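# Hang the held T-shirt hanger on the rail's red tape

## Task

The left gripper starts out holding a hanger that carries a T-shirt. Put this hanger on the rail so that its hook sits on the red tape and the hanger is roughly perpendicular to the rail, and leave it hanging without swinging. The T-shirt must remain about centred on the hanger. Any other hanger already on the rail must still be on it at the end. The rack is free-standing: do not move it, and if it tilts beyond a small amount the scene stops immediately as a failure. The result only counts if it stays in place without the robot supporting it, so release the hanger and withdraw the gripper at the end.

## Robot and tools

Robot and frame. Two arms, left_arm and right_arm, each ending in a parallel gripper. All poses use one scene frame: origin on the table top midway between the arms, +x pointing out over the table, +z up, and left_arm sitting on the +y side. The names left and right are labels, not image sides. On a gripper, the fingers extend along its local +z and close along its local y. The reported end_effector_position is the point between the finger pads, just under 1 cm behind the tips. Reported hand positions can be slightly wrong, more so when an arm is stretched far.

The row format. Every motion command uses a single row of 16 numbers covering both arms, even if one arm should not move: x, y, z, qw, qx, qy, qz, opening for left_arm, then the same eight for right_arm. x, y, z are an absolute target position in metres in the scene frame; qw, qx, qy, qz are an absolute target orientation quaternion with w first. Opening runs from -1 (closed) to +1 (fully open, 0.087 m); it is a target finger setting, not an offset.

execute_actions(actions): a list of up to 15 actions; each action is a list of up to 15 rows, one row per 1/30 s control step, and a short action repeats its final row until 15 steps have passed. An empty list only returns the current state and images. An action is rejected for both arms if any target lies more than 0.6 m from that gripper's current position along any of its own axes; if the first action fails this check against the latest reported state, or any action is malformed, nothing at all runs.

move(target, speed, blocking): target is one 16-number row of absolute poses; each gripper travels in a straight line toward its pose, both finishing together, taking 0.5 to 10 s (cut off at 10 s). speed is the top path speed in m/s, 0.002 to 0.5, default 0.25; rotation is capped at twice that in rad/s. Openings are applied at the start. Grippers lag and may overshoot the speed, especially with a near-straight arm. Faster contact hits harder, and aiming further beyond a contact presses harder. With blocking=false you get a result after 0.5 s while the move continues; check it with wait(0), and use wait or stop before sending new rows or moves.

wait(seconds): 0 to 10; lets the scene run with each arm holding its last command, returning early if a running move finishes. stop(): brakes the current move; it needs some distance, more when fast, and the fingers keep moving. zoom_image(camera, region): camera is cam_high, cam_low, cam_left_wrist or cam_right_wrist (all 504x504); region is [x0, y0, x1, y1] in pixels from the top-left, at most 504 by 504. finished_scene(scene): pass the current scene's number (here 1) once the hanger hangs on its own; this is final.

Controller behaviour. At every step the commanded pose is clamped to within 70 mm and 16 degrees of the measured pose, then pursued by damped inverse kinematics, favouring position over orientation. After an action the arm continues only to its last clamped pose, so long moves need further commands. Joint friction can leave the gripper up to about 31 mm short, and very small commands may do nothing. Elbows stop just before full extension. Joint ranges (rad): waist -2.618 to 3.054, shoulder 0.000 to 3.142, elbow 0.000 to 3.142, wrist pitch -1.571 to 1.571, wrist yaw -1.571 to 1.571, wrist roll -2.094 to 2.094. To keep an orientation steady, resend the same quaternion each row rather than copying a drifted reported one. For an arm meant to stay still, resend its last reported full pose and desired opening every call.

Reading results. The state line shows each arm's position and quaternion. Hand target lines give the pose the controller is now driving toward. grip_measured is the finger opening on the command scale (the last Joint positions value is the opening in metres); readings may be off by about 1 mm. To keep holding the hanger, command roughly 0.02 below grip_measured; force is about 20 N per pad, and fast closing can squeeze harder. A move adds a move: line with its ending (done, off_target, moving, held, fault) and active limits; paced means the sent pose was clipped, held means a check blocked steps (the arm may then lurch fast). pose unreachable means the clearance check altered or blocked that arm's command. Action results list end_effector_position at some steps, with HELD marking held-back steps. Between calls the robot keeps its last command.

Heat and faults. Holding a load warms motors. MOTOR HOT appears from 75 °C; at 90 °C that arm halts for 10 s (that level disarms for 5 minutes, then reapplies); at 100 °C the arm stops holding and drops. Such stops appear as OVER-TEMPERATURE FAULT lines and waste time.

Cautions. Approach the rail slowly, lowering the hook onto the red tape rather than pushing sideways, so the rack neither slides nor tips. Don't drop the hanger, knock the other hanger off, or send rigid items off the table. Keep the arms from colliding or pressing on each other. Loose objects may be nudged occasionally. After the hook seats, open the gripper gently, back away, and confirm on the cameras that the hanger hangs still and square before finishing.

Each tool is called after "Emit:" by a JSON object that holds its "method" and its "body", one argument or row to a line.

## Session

Emit:
{"method": "execute_actions", "body": {
  "actions": []
}}

Scene clock: 0.00 s.
left_arm: end_effector_position=(+0.3421, -0.0020, +0.3984) grip_measured=-0.837 end_effector_quat_wxyz=(+0.660, +0.113, +0.736, -0.099) | right_arm: end_effector_position=(+0.3408, -0.2372, +0.3614) grip_measured=+1.000 end_effector_quat_wxyz=(+0.702, -0.071, +0.706, +0.061)
Joint positions: left_arm=[-0.974  1.648  1.794 -0.319 -0.873 -0.129  0.007] | right_arm=[-0.008  1.052  1.06  -0.014  0.012 -0.013  0.087]
Joint velocities: left_arm=[ 0.012  0.007 -0.002  0.037  0.037 -0.007 -0.   ] | right_arm=[ 0.007  0.002  0.012 -0.007  0.022  0.022  0.   ]
Hand target (left_arm): +0.342, -0.002, +0.399; +0.660, +0.112, +0.736, -0.100
Hand target (right_arm): +0.341, -0.237, +0.361; +0.702, -0.071, +0.706, +0.061

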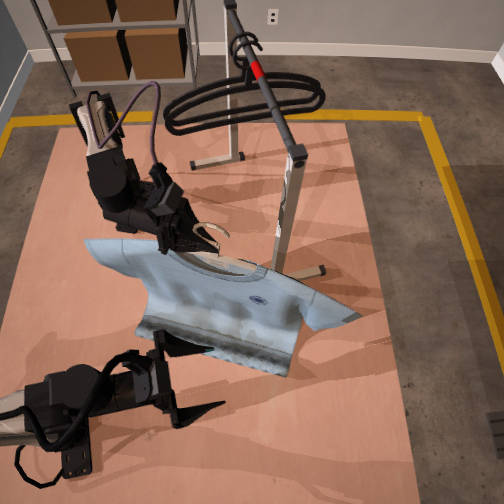

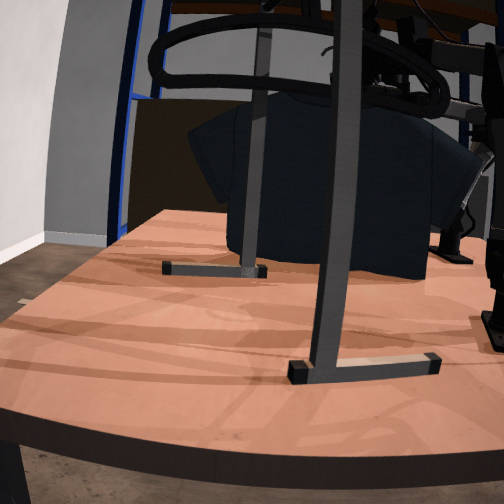

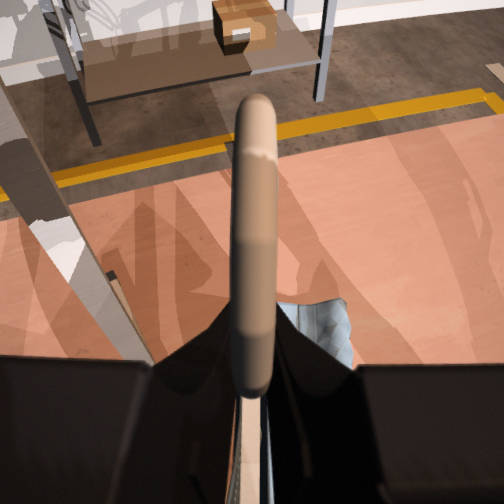

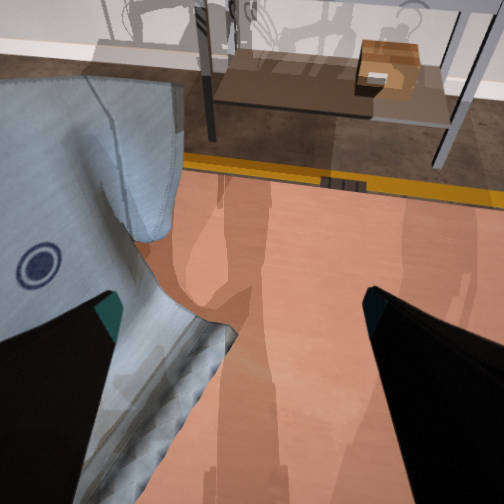

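Emit:
{"method": "move", "body": {
  "target": [0.17,0.05,0.48,0.66,0.113,0.736,-0.099,-0.87,0.3408,-0.2372,0.3614,0.702,-0.071,0.706,0.061,1]
}}

Emit:
{"method": "move", "body": {
  "target": [0.17,0.24,0.50,0.66,0.113,0.736,-0.099,-0.87,0.3408,-0.2372,0.3614,0.702,-0.071,0.706,0.061,1]
}}

Emit:
{"method": "move", "body": {
  "target": [0.24,0.25,0.50,0.701,-0.092,0.701,0.092,-0.87,0.3408,-0.2372,0.3614,0.702,-0.071,0.706,0.061,1],
  "speed": 0.15
}}

Scene clock: 8.53 s.
left_arm: end_effector_position=(+0.1703, +0.0484, +0.4832) grip_measured=-0.837 end_effector_quat_wxyz=(+0.662, +0.116, +0.732, -0.111) | right_arm: end_effector_position=(+0.3408, -0.2372, +0.3614) grip_measured=+1.000 end_effector_quat_wxyz=(+0.702, -0.071, +0.706, +0.061)
Joint positions: left_arm=[-1.511  1.702  2.396 -1.205 -1.37  -0.513  0.007] | right_arm=[-0.008  1.052  1.06  -0.014  0.012 -0.013  0.087]
Joint velocities: left_arm=[-0.002  0.12   0.237 -0.3   -0.022 -0.198 -0.001] | right_arm=[ 0.007 -0.007 -0.007  0.081 -0.051  0.11   0.   ]
Hand target (left_arm): +0.171, +0.048, +0.481; +0.664, +0.115, +0.732, -0.101
Hand target (right_arm): +0.341, -0.237, +0.361; +0.702, -0.071, +0.706, +0.061
Off the commanded pose (left_arm): 0.004 m, 2 deg.
Off the commanded pose (right_arm): 0.000 m, 0 deg.
move: done

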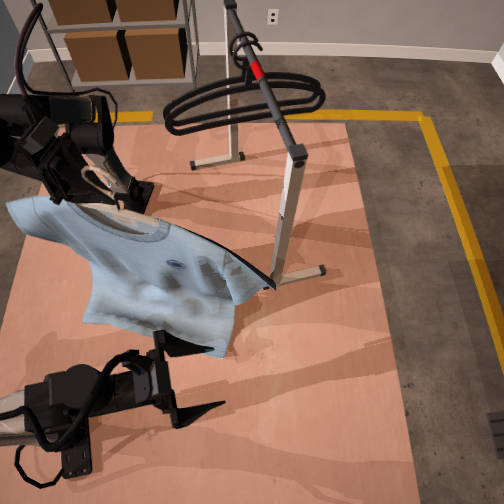

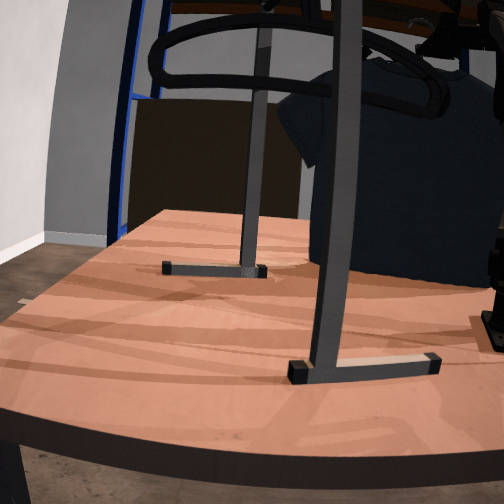

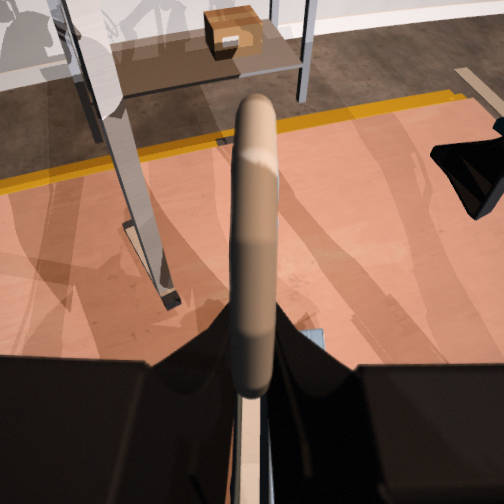

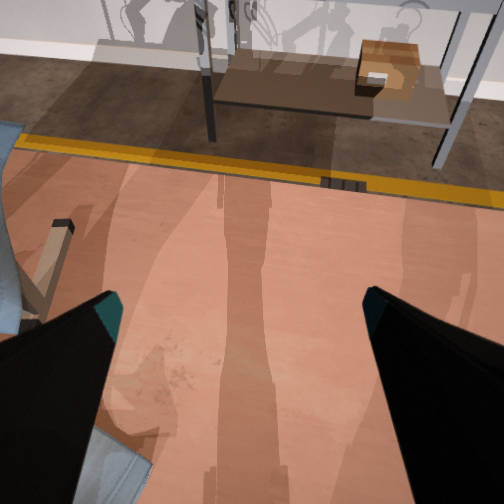

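Scene clock: 10.00 s.
left_arm: end_effector_position=(+0.1685, +0.2326, +0.4983) grip_measured=-0.837 end_effector_quat_wxyz=(+0.665, +0.196, +0.687, -0.217) | right_arm: end_effector_position=(+0.3408, -0.2372, +0.3614) grip_measured=+1.000 end_effector_quat_wxyz=(+0.702, -0.071, +0.706, +0.061)
Joint positions: left_arm=[-1.925  1.085  2.069 -1.566 -1.534 -0.619  0.007] | right_arm=[-0.008  1.052  1.06  -0.014  0.012 -0.013  0.087]
Joint velocities: left_arm=[ 0.022 -0.012 -0.002 -0.022  0.007 -0.051  0.   ] | right_arm=[ 0.007  0.007 -0.012  0.022  0.095 -0.081  0.   ]
Hand target (left_arm): +0.171, +0.237, +0.498; +0.673, +0.197, +0.681, -0.209
Hand target (right_arm): +0.341, -0.237, +0.361; +0.702, -0.071, +0.706, +0.061
Off the commanded pose (left_arm): 0.008 m, 17 deg; orientation clipped at the last step of the last action.
Off the commanded pose (right_arm): 0.000 m, 0 deg.
joint sent to its limit (left arm) — the command would take joint 4 (wrist pitch) past its lower limit and joint 5 (wrist yaw) past its lower limit, so those joints were sent only as far as their limits.
move: off_target (left_arm); limits=paced

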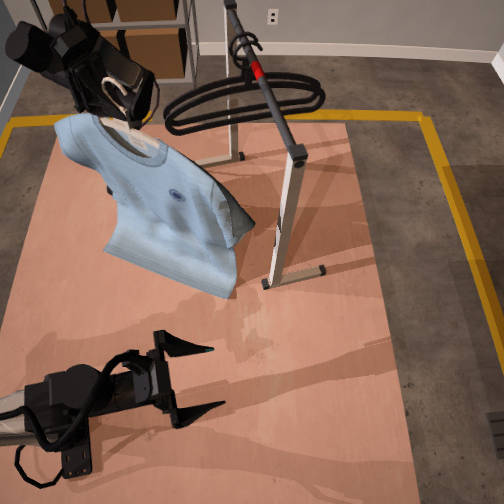

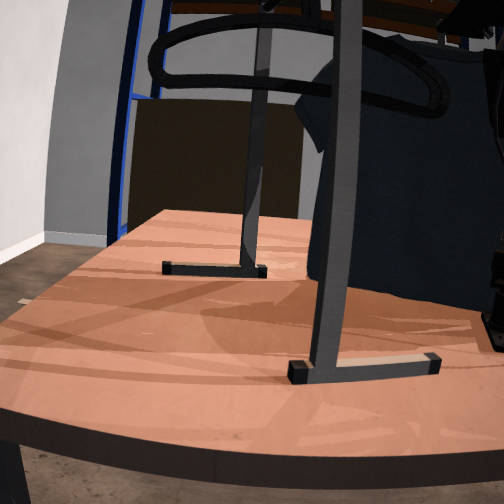

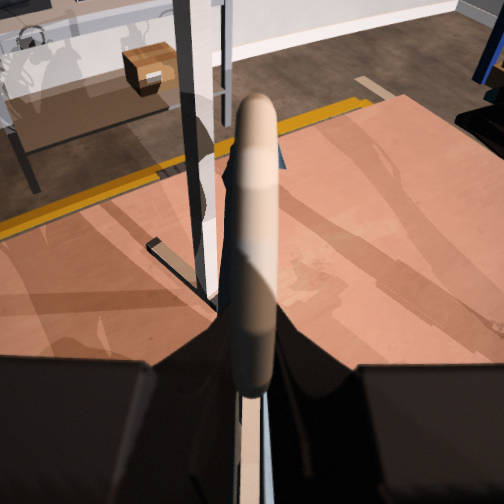

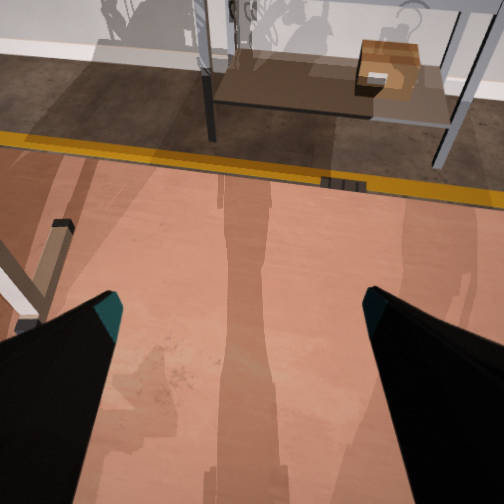

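Scene clock: 13.13 s.
left_arm: end_effector_position=(+0.2379, +0.2493, +0.4960) grip_measured=-0.837 end_effector_quat_wxyz=(+0.697, -0.034, +0.715, +0.031) | right_arm: end_effector_position=(+0.3408, -0.2372, +0.3614) grip_measured=+1.000 end_effector_quat_wxyz=(+0.702, -0.071, +0.706, +0.061)
Joint positions: left_arm=[-1.245  1.342  2.171 -1.566 -1.533 -0.74   0.007] | right_arm=[-0.008  1.052  1.06  -0.014  0.012 -0.013  0.087]
Joint velocities: left_arm=[0.012 0.007 0.027 0.051 0.022 0.022 0.   ] | right_arm=[-0.007 -0.022 -0.007 -0.051 -0.051  0.037  0.   ]
Hand target (left_arm): +0.240, +0.252, +0.500; +0.703, -0.045, +0.708, +0.042
Hand target (right_arm): +0.341, -0.237, +0.361; +0.702, -0.071, +0.706, +0.061
Off the commanded pose (left_arm): 0.005 m, 10 deg.
Off the commanded pose (right_arm): 0.000 m, 0 deg.
joint sent to its limit (left arm) — the command would take joint 4 (wrist pitch) past its lower limit and joint 5 (wrist yaw) past its lower limit, so those joints were sent only as far as their limits.
move: off_target (left_arm)

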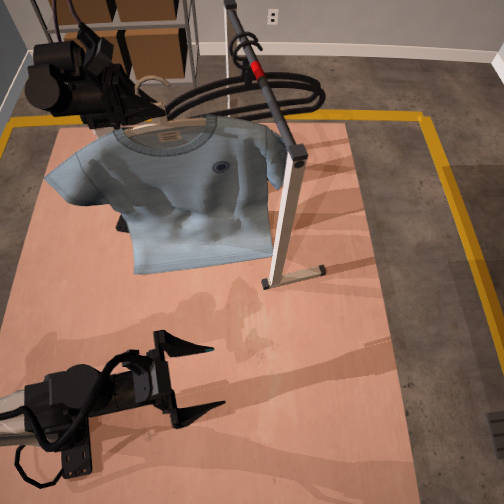

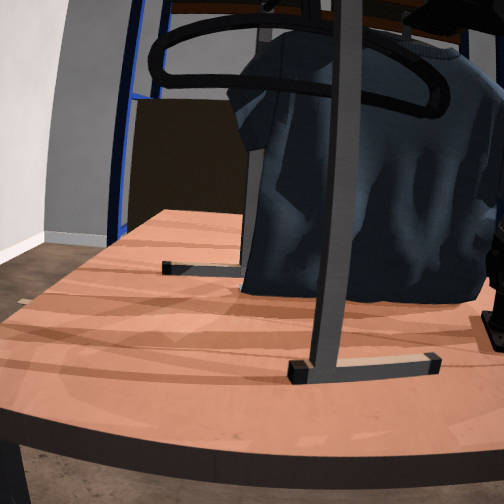

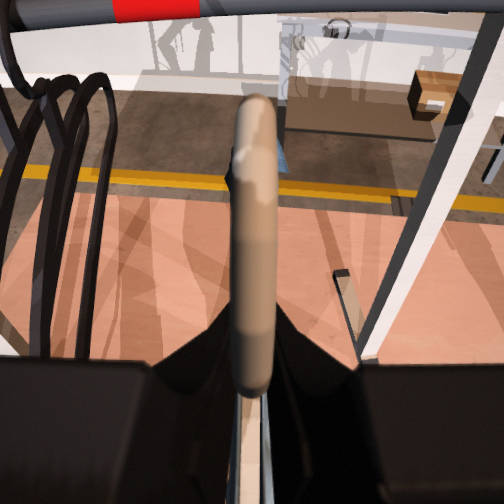

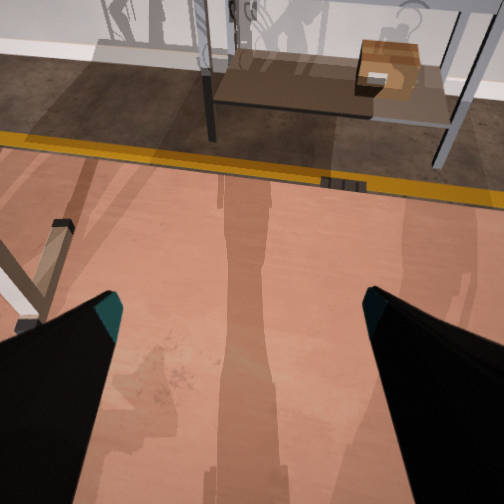

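Emit:
{"method": "move", "body": {
  "target": [0.33,0.30,0.555,0.701,-0.092,0.701,0.092,-0.87,0.3408,-0.2372,0.3614,0.702,-0.071,0.706,0.061,1],
  "speed": 0.12
}}

Emit:
{"method": "zoom_image", "body": {
  "camera": "cam_high",
  "region": [150,0,330,140]
}}

Scene clock: 20.37 s.
left_arm: end_effector_position=(+0.3301, +0.2954, +0.5480) grip_measured=-0.837 end_effector_quat_wxyz=(+0.691, -0.080, +0.711, +0.102) | right_arm: end_effector_position=(+0.3408, -0.2372, +0.3614) grip_measured=+1.000 end_effector_quat_wxyz=(+0.702, -0.071, +0.706, +0.061)
Joint positions: left_arm=[-0.604  1.398  2.25  -0.9   -1.068 -0.009  0.007] | right_arm=[-0.008  1.052  1.06  -0.014  0.012 -0.013  0.087]
Joint velocities: left_arm=[ 0.007 -0.002  0.017 -0.022 -0.022  0.022  0.001] | right_arm=[-0.002  0.012 -0.012 -0.007  0.037 -0.022  0.   ]
Hand target (left_arm): +0.328, +0.300, +0.556; +0.702, -0.092, +0.701, +0.091
Hand target (right_arm): +0.341, -0.237, +0.361; +0.702, -0.071, +0.706, +0.061
Off the commanded pose (left_arm): 0.008 m, 2 deg.
Off the commanded pose (right_arm): 0.000 m, 0 deg.
move: done

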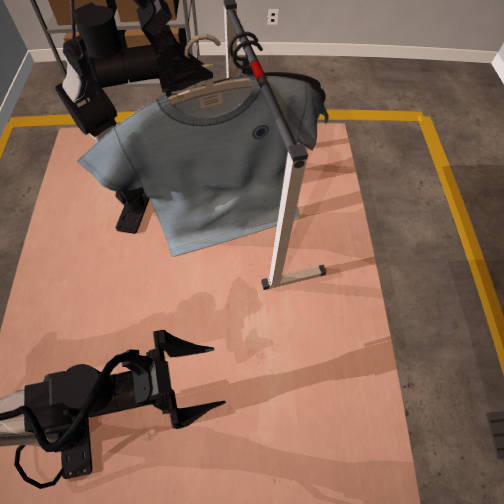

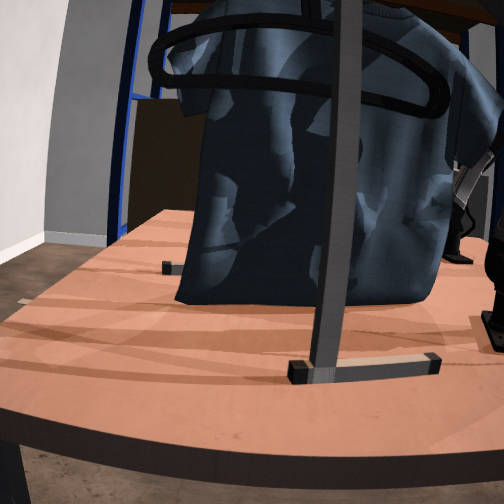

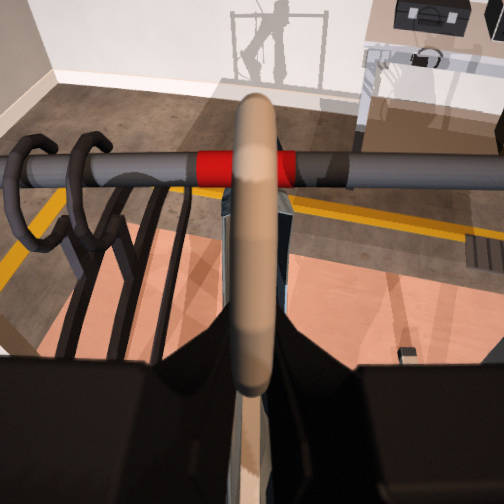

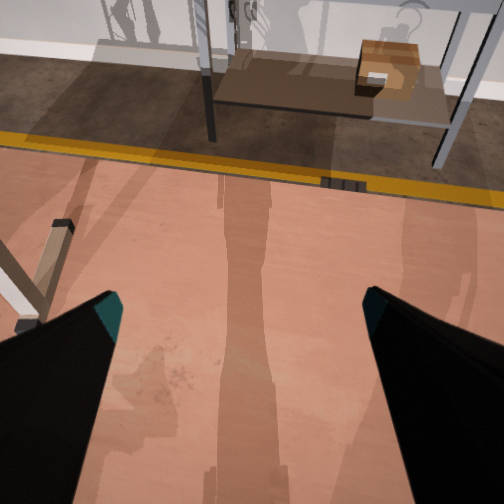

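Region (150, 0, 330, 140) of cam_high's 504x504 image, scaled by 2.800, with more detail than that image has.

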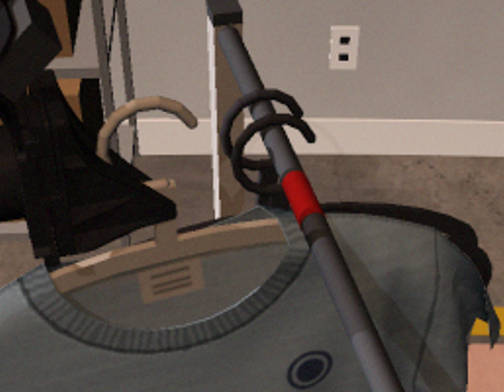

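Emit:
{"method": "move", "body": {
  "target": [0.40,0.322,0.535,0.701,-0.092,0.701,0.092,-0.87,0.3408,-0.2372,0.3614,0.702,-0.071,0.706,0.061,1],
  "speed": 0.08
}}

Emit:
{"method": "zoom_image", "body": {
  "camera": "cam_high",
  "region": [150,0,330,140]
}}

Scene clock: 27.90 s.
left_arm: end_effector_position=(+0.3886, +0.3249, +0.5340) grip_measured=-0.837 end_effector_quat_wxyz=(+0.695, -0.090, +0.707, +0.094) | right_arm: end_effector_position=(+0.3408, -0.2372, +0.3614) grip_measured=+1.000 end_effector_quat_wxyz=(+0.702, -0.071, +0.706, +0.061)
Joint positions: left_arm=[-0.274  1.398  2.117 -0.74  -0.742 -0.007  0.007] | right_arm=[-0.008  1.052  1.06  -0.014  0.012 -0.013  0.087]
Joint velocities: left_arm=[-0.002  0.007 -0.007  0.007 -0.022 -0.051 -0.001] | right_arm=[ 0.002 -0.007 -0.017  0.022 -0.022  0.007  0.   ]
Hand target (left_arm): +0.399, +0.322, +0.534; +0.700, -0.093, +0.702, +0.092
Hand target (right_arm): +0.341, -0.237, +0.361; +0.702, -0.071, +0.706, +0.061
Off the commanded pose (left_arm): 0.012 m, 1 deg.
Off the commanded pose (right_arm): 0.000 m, 0 deg.
move: off_target (left_arm)

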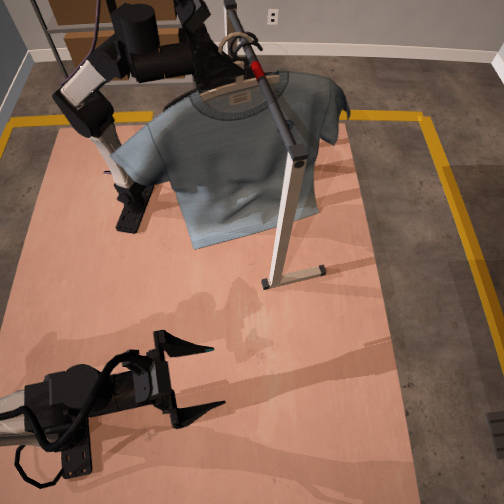

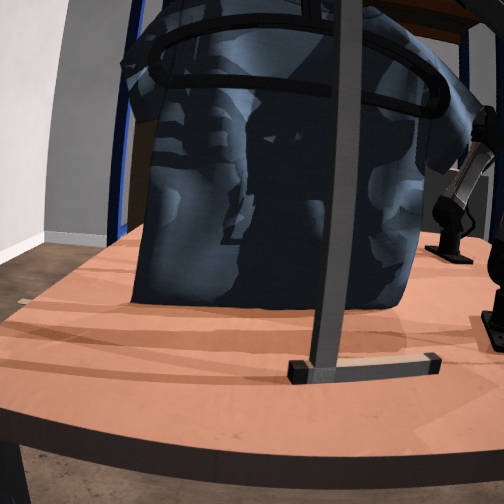

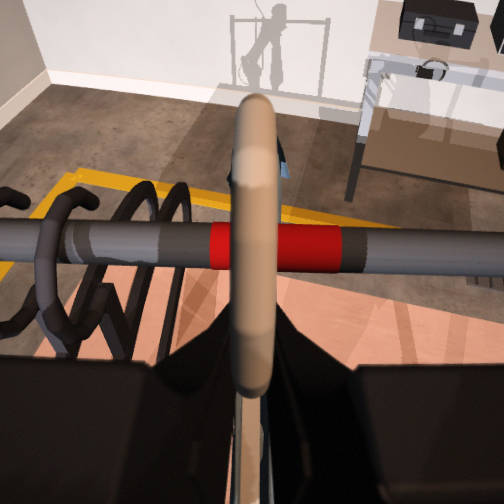

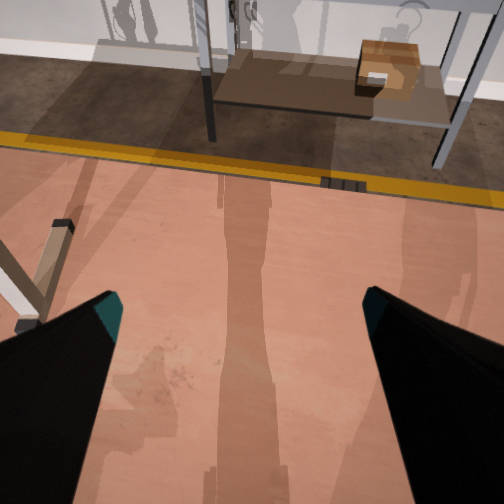

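Region (150, 0, 330, 140) of cam_high's 504x504 image, scaled by 2.800, with more detail than that image has.

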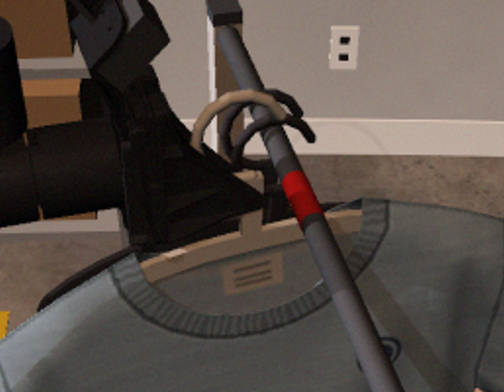

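Emit:
{"method": "move", "body": {
  "target": [0.437,0.324,0.507,0.701,-0.092,0.701,0.092,-0.87,0.3408,-0.2372,0.3614,0.702,-0.071,0.706,0.061,1],
  "speed": 0.05
}}

Emit:
{"method": "zoom_image", "body": {
  "camera": "cam_high",
  "region": [150,0,330,140]
}}

Scene clock: 33.50 s.
left_arm: end_effector_position=(+0.4279, +0.3249, +0.4993) grip_measured=-0.837 end_effector_quat_wxyz=(+0.686, -0.086, +0.716, +0.099) | right_arm: end_effector_position=(+0.3408, -0.2372, +0.3614) grip_measured=+1.000 end_effector_quat_wxyz=(+0.702, -0.071, +0.706, +0.061)
Joint positions: left_arm=[-0.194  1.409  1.949 -0.59  -0.662 -0.007  0.007] | right_arm=[-0.008  1.052  1.06  -0.014  0.012 -0.013  0.087]
Joint velocities: left_arm=[-0.002 -0.017  0.012  0.066  0.022 -0.022  0.   ] | right_arm=[ 0.002  0.012  0.012 -0.051  0.007  0.007  0.   ]
Hand target (left_arm): +0.436, +0.325, +0.507; +0.700, -0.092, +0.702, +0.092
Hand target (right_arm): +0.341, -0.237, +0.361; +0.702, -0.071, +0.706, +0.061
Off the commanded pose (left_arm): 0.012 m, 3 deg.
Off the commanded pose (right_arm): 0.000 m, 0 deg.
move: off_target (left_arm)

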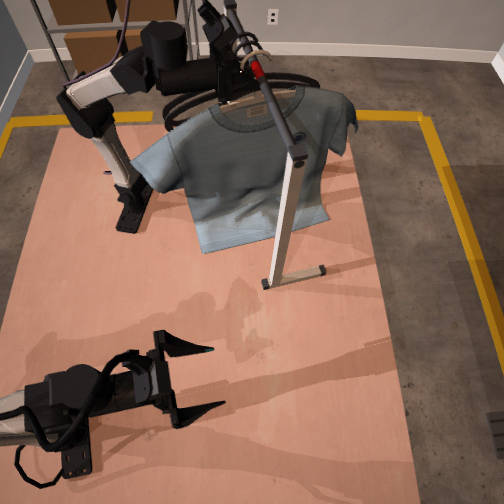

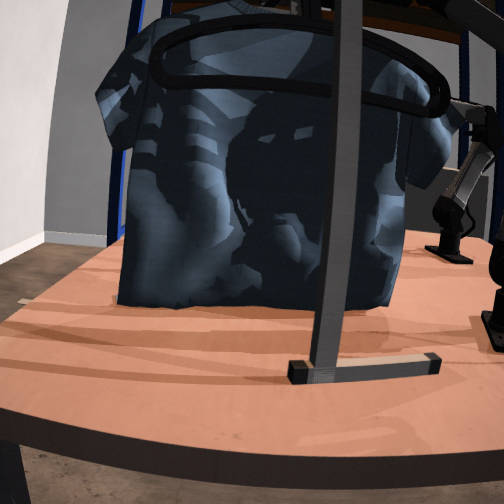

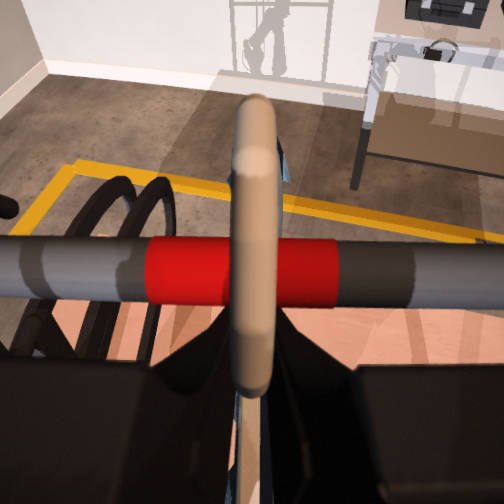

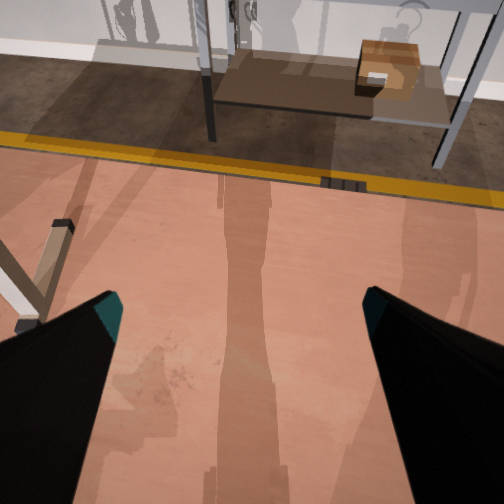

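Region (150, 0, 330, 140) of cam_high's 504x504 image, scaled by 2.800, with more detail than that image has.

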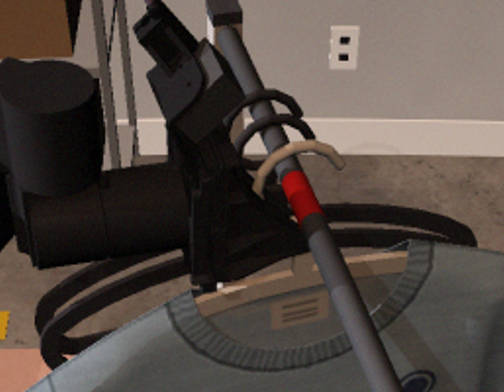

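Emit:
{"method": "move", "body": {
  "target": [0.437,0.324,0.483,0.701,-0.092,0.701,0.092,-0.87,0.3408,-0.2372,0.3614,0.702,-0.071,0.706,0.061,1],
  "speed": 0.05
}}

Emit:
{"method": "move", "body": {
  "target": [0.437,0.324,0.483,0.701,-0.092,0.701,0.092,-0.2,0.3408,-0.2372,0.3614,0.702,-0.071,0.706,0.061,1]
}}

Emit:
{"method": "move", "body": {
  "target": [0.33,0.296,0.50,0.701,-0.092,0.701,0.092,-0.2,0.3408,-0.2372,0.3614,0.702,-0.071,0.706,0.061,1],
  "speed": 0.15
}}

Emit:
{"method": "wait", "body": {
  "seconds": 3
}}

Scene clock: 42.83 s.
left_arm: end_effector_position=(+0.4403, +0.3193, +0.4690) grip_measured=-0.837 end_effector_quat_wxyz=(+0.683, -0.083, +0.719, +0.100) | right_arm: end_effector_position=(+0.3408, -0.2372, +0.3614) grip_measured=+1.000 end_effector_quat_wxyz=(+0.702, -0.071, +0.706, +0.061)
Joint positions: left_arm=[-0.194  1.375  1.777 -0.463 -0.66  -0.007  0.007] | right_arm=[-0.008  1.052  1.06  -0.014  0.012 -0.013  0.087]
Joint velocities: left_arm=[-0.022  0.007  0.012 -0.037 -0.051  0.022 -0.   ] | right_arm=[ 0.007  0.012 -0.007  0.066  0.051 -0.066  0.   ]
Hand target (left_arm): +0.436, +0.324, +0.483; +0.701, -0.092, +0.701, +0.092
Hand target (right_arm): +0.341, -0.237, +0.361; +0.702, -0.071, +0.706, +0.061
Off the commanded pose (left_arm): 0.015 m, 3 deg.
Off the commanded pose (right_arm): 0.000 m, 0 deg.
move: off_target (left_arm)

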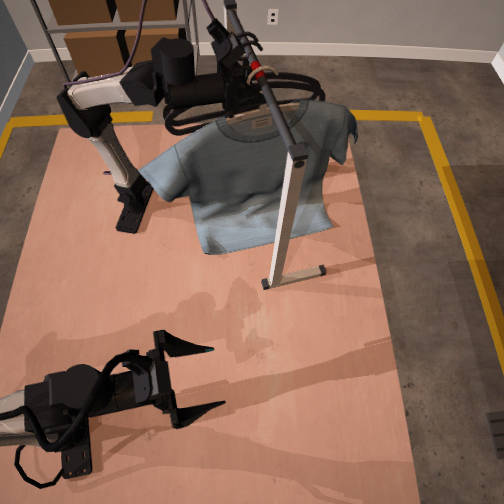

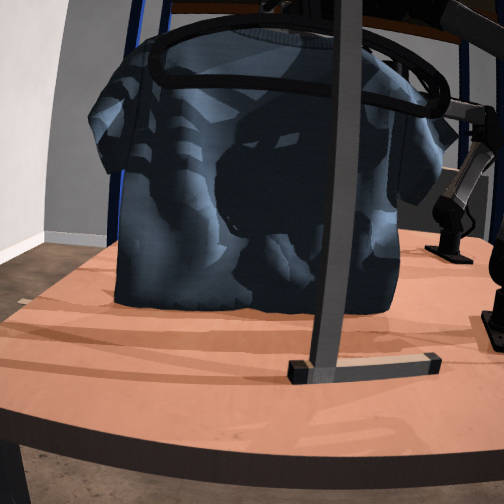

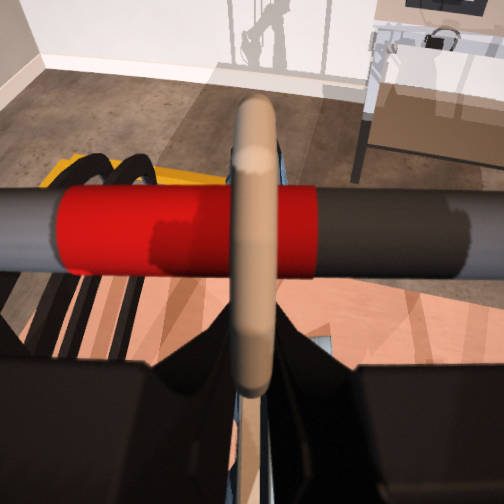

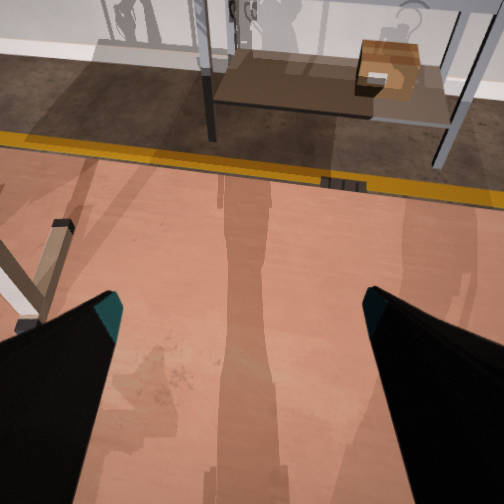

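Scene clock: 43.57 s.
left_arm: end_effector_position=(+0.4421, +0.3186, +0.4768) grip_measured=-0.200 end_effector_quat_wxyz=(+0.694, -0.089, +0.708, +0.094) | right_arm: end_effector_position=(+0.3408, -0.2372, +0.3614) grip_measured=+1.000 end_effector_quat_wxyz=(+0.702, -0.071, +0.706, +0.061)
Joint positions: left_arm=[-0.194  1.375  1.777 -0.426 -0.66  -0.006  0.035] | right_arm=[-0.008  1.052  1.06  -0.014  0.012 -0.013  0.087]
Joint velocities: left_arm=[-0.002 -0.002  0.012 -0.007  0.051 -0.022 -0.   ] | right_arm=[ 0.002 -0.007 -0.002 -0.022 -0.037  0.066  0.   ]
Hand target (left_arm): +0.437, +0.324, +0.483; +0.701, -0.092, +0.701, +0.092
Hand target (right_arm): +0.341, -0.237, +0.361; +0.702, -0.071, +0.706, +0.061
Off the commanded pose (left_arm): 0.010 m, 1 deg.
Off the commanded pose (right_arm): 0.000 m, 0 deg.
move: done

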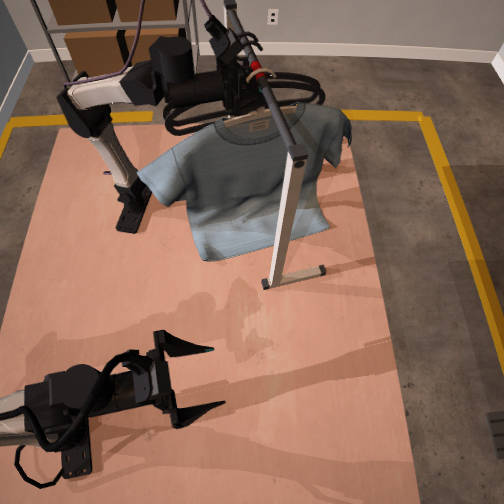

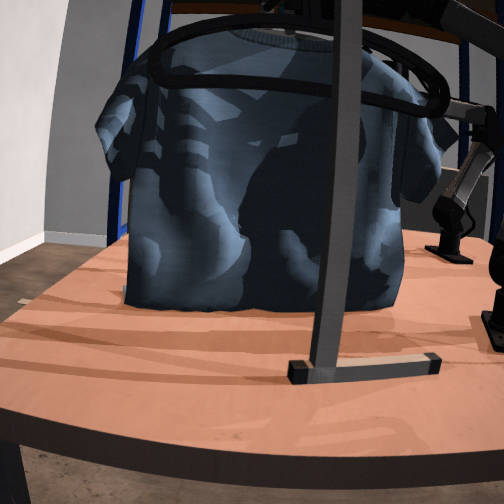

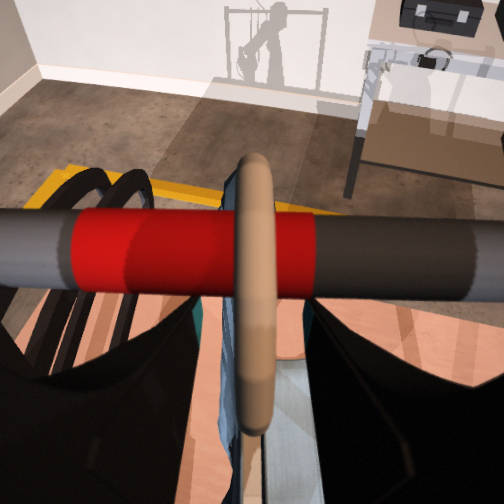

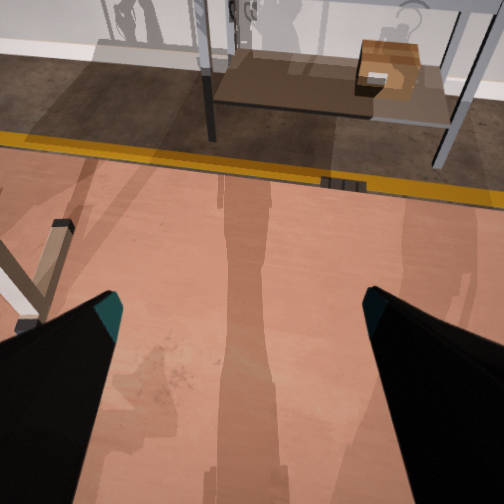

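Scene clock: 45.00 s.
left_arm: end_effector_position=(+0.3353, +0.2939, +0.5087) grip_measured=-0.200 end_effector_quat_wxyz=(+0.709, -0.100, +0.693, +0.082) | right_arm: end_effector_position=(+0.3408, -0.2372, +0.3614) grip_measured=+1.000 end_effector_quat_wxyz=(+0.702, -0.071, +0.706, +0.061)
Joint positions: left_arm=[-0.589  1.19   1.777 -0.549 -1.055  0.005  0.035] | right_arm=[-0.008  1.052  1.06  -0.014  0.012 -0.013  0.087]
Joint velocities: left_arm=[ 0.002 -0.007  0.002 -0.066  0.037 -0.037  0.   ] | right_arm=[-0.012  0.022 -0.007  0.007 -0.022  0.022  0.   ]
Hand target (left_arm): +0.331, +0.295, +0.500; +0.702, -0.091, +0.700, +0.093
Hand target (right_arm): +0.341, -0.237, +0.361; +0.702, -0.071, +0.706, +0.061
Off the commanded pose (left_arm): 0.010 m, 2 deg.
Off the commanded pose (right_arm): 0.000 m, 0 deg.
move: done

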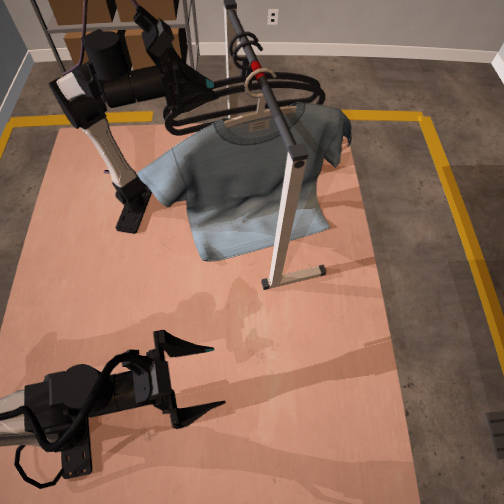

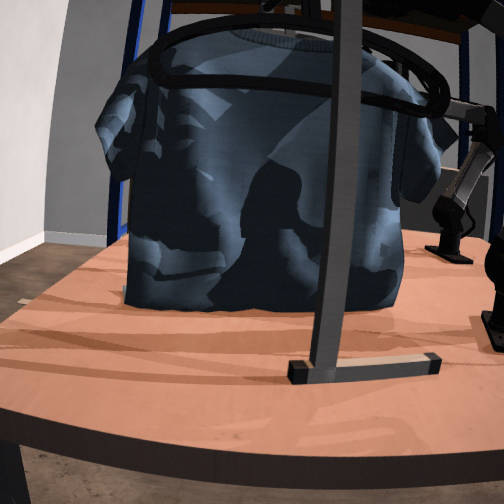

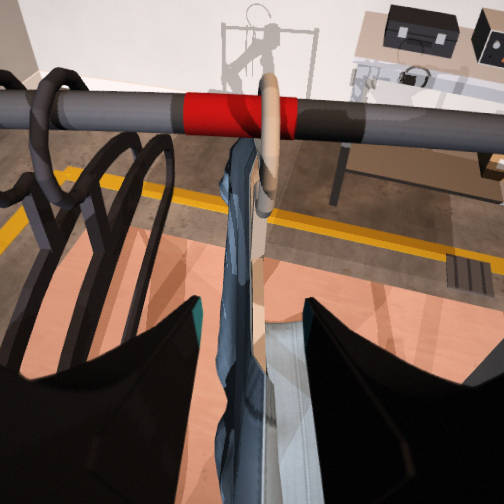

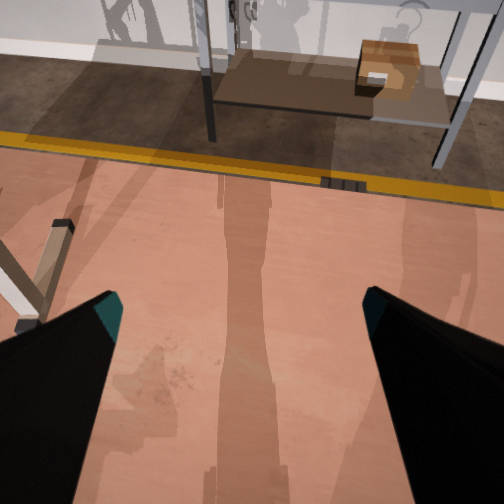

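Scene clock: 48.00 s.
left_arm: end_effector_position=(+0.3351, +0.2943, +0.5085) grip_measured=-0.200 end_effector_quat_wxyz=(+0.709, -0.101, +0.693, +0.083) | right_arm: end_effector_position=(+0.3408, -0.2372, +0.3614) grip_measured=+1.000 end_effector_quat_wxyz=(+0.702, -0.071, +0.706, +0.061)
Joint positions: left_arm=[-0.589  1.19   1.777 -0.55  -1.057  0.005  0.035] | right_arm=[-0.008  1.052  1.06  -0.014  0.012 -0.013  0.087]
Joint velocities: left_arm=[-0.012 -0.002  0.012  0.022  0.022 -0.022 -0.   ] | right_arm=[-0.002 -0.007 -0.002 -0.037 -0.022 -0.081  0.   ]
Hand target (left_arm): +0.331, +0.295, +0.500; +0.702, -0.091, +0.700, +0.093
Hand target (right_arm): +0.341, -0.237, +0.361; +0.702, -0.071, +0.706, +0.061
Off the commanded pose (left_arm): 0.010 m, 2 deg.
Off the commanded pose (right_arm): 0.000 m, 0 deg.
wait: 3.00 s; at rest by 0.17 s

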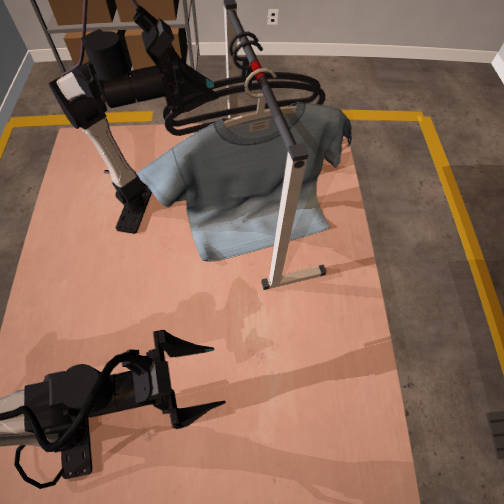

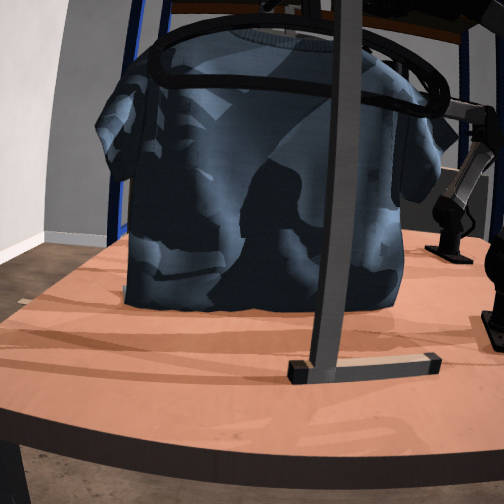

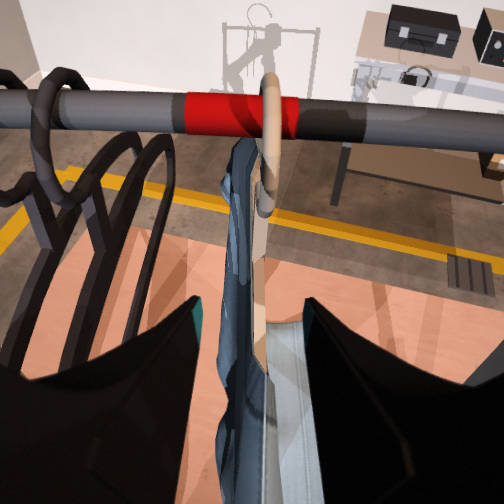

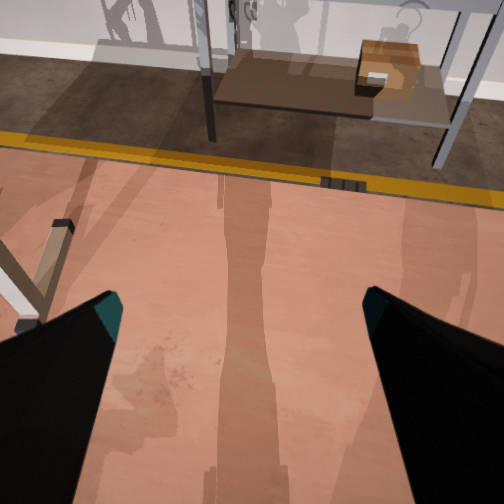

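Emit:
{"method": "finished_scene", "body": {
  "scene": 2
}}

The scene is finished: the task was done.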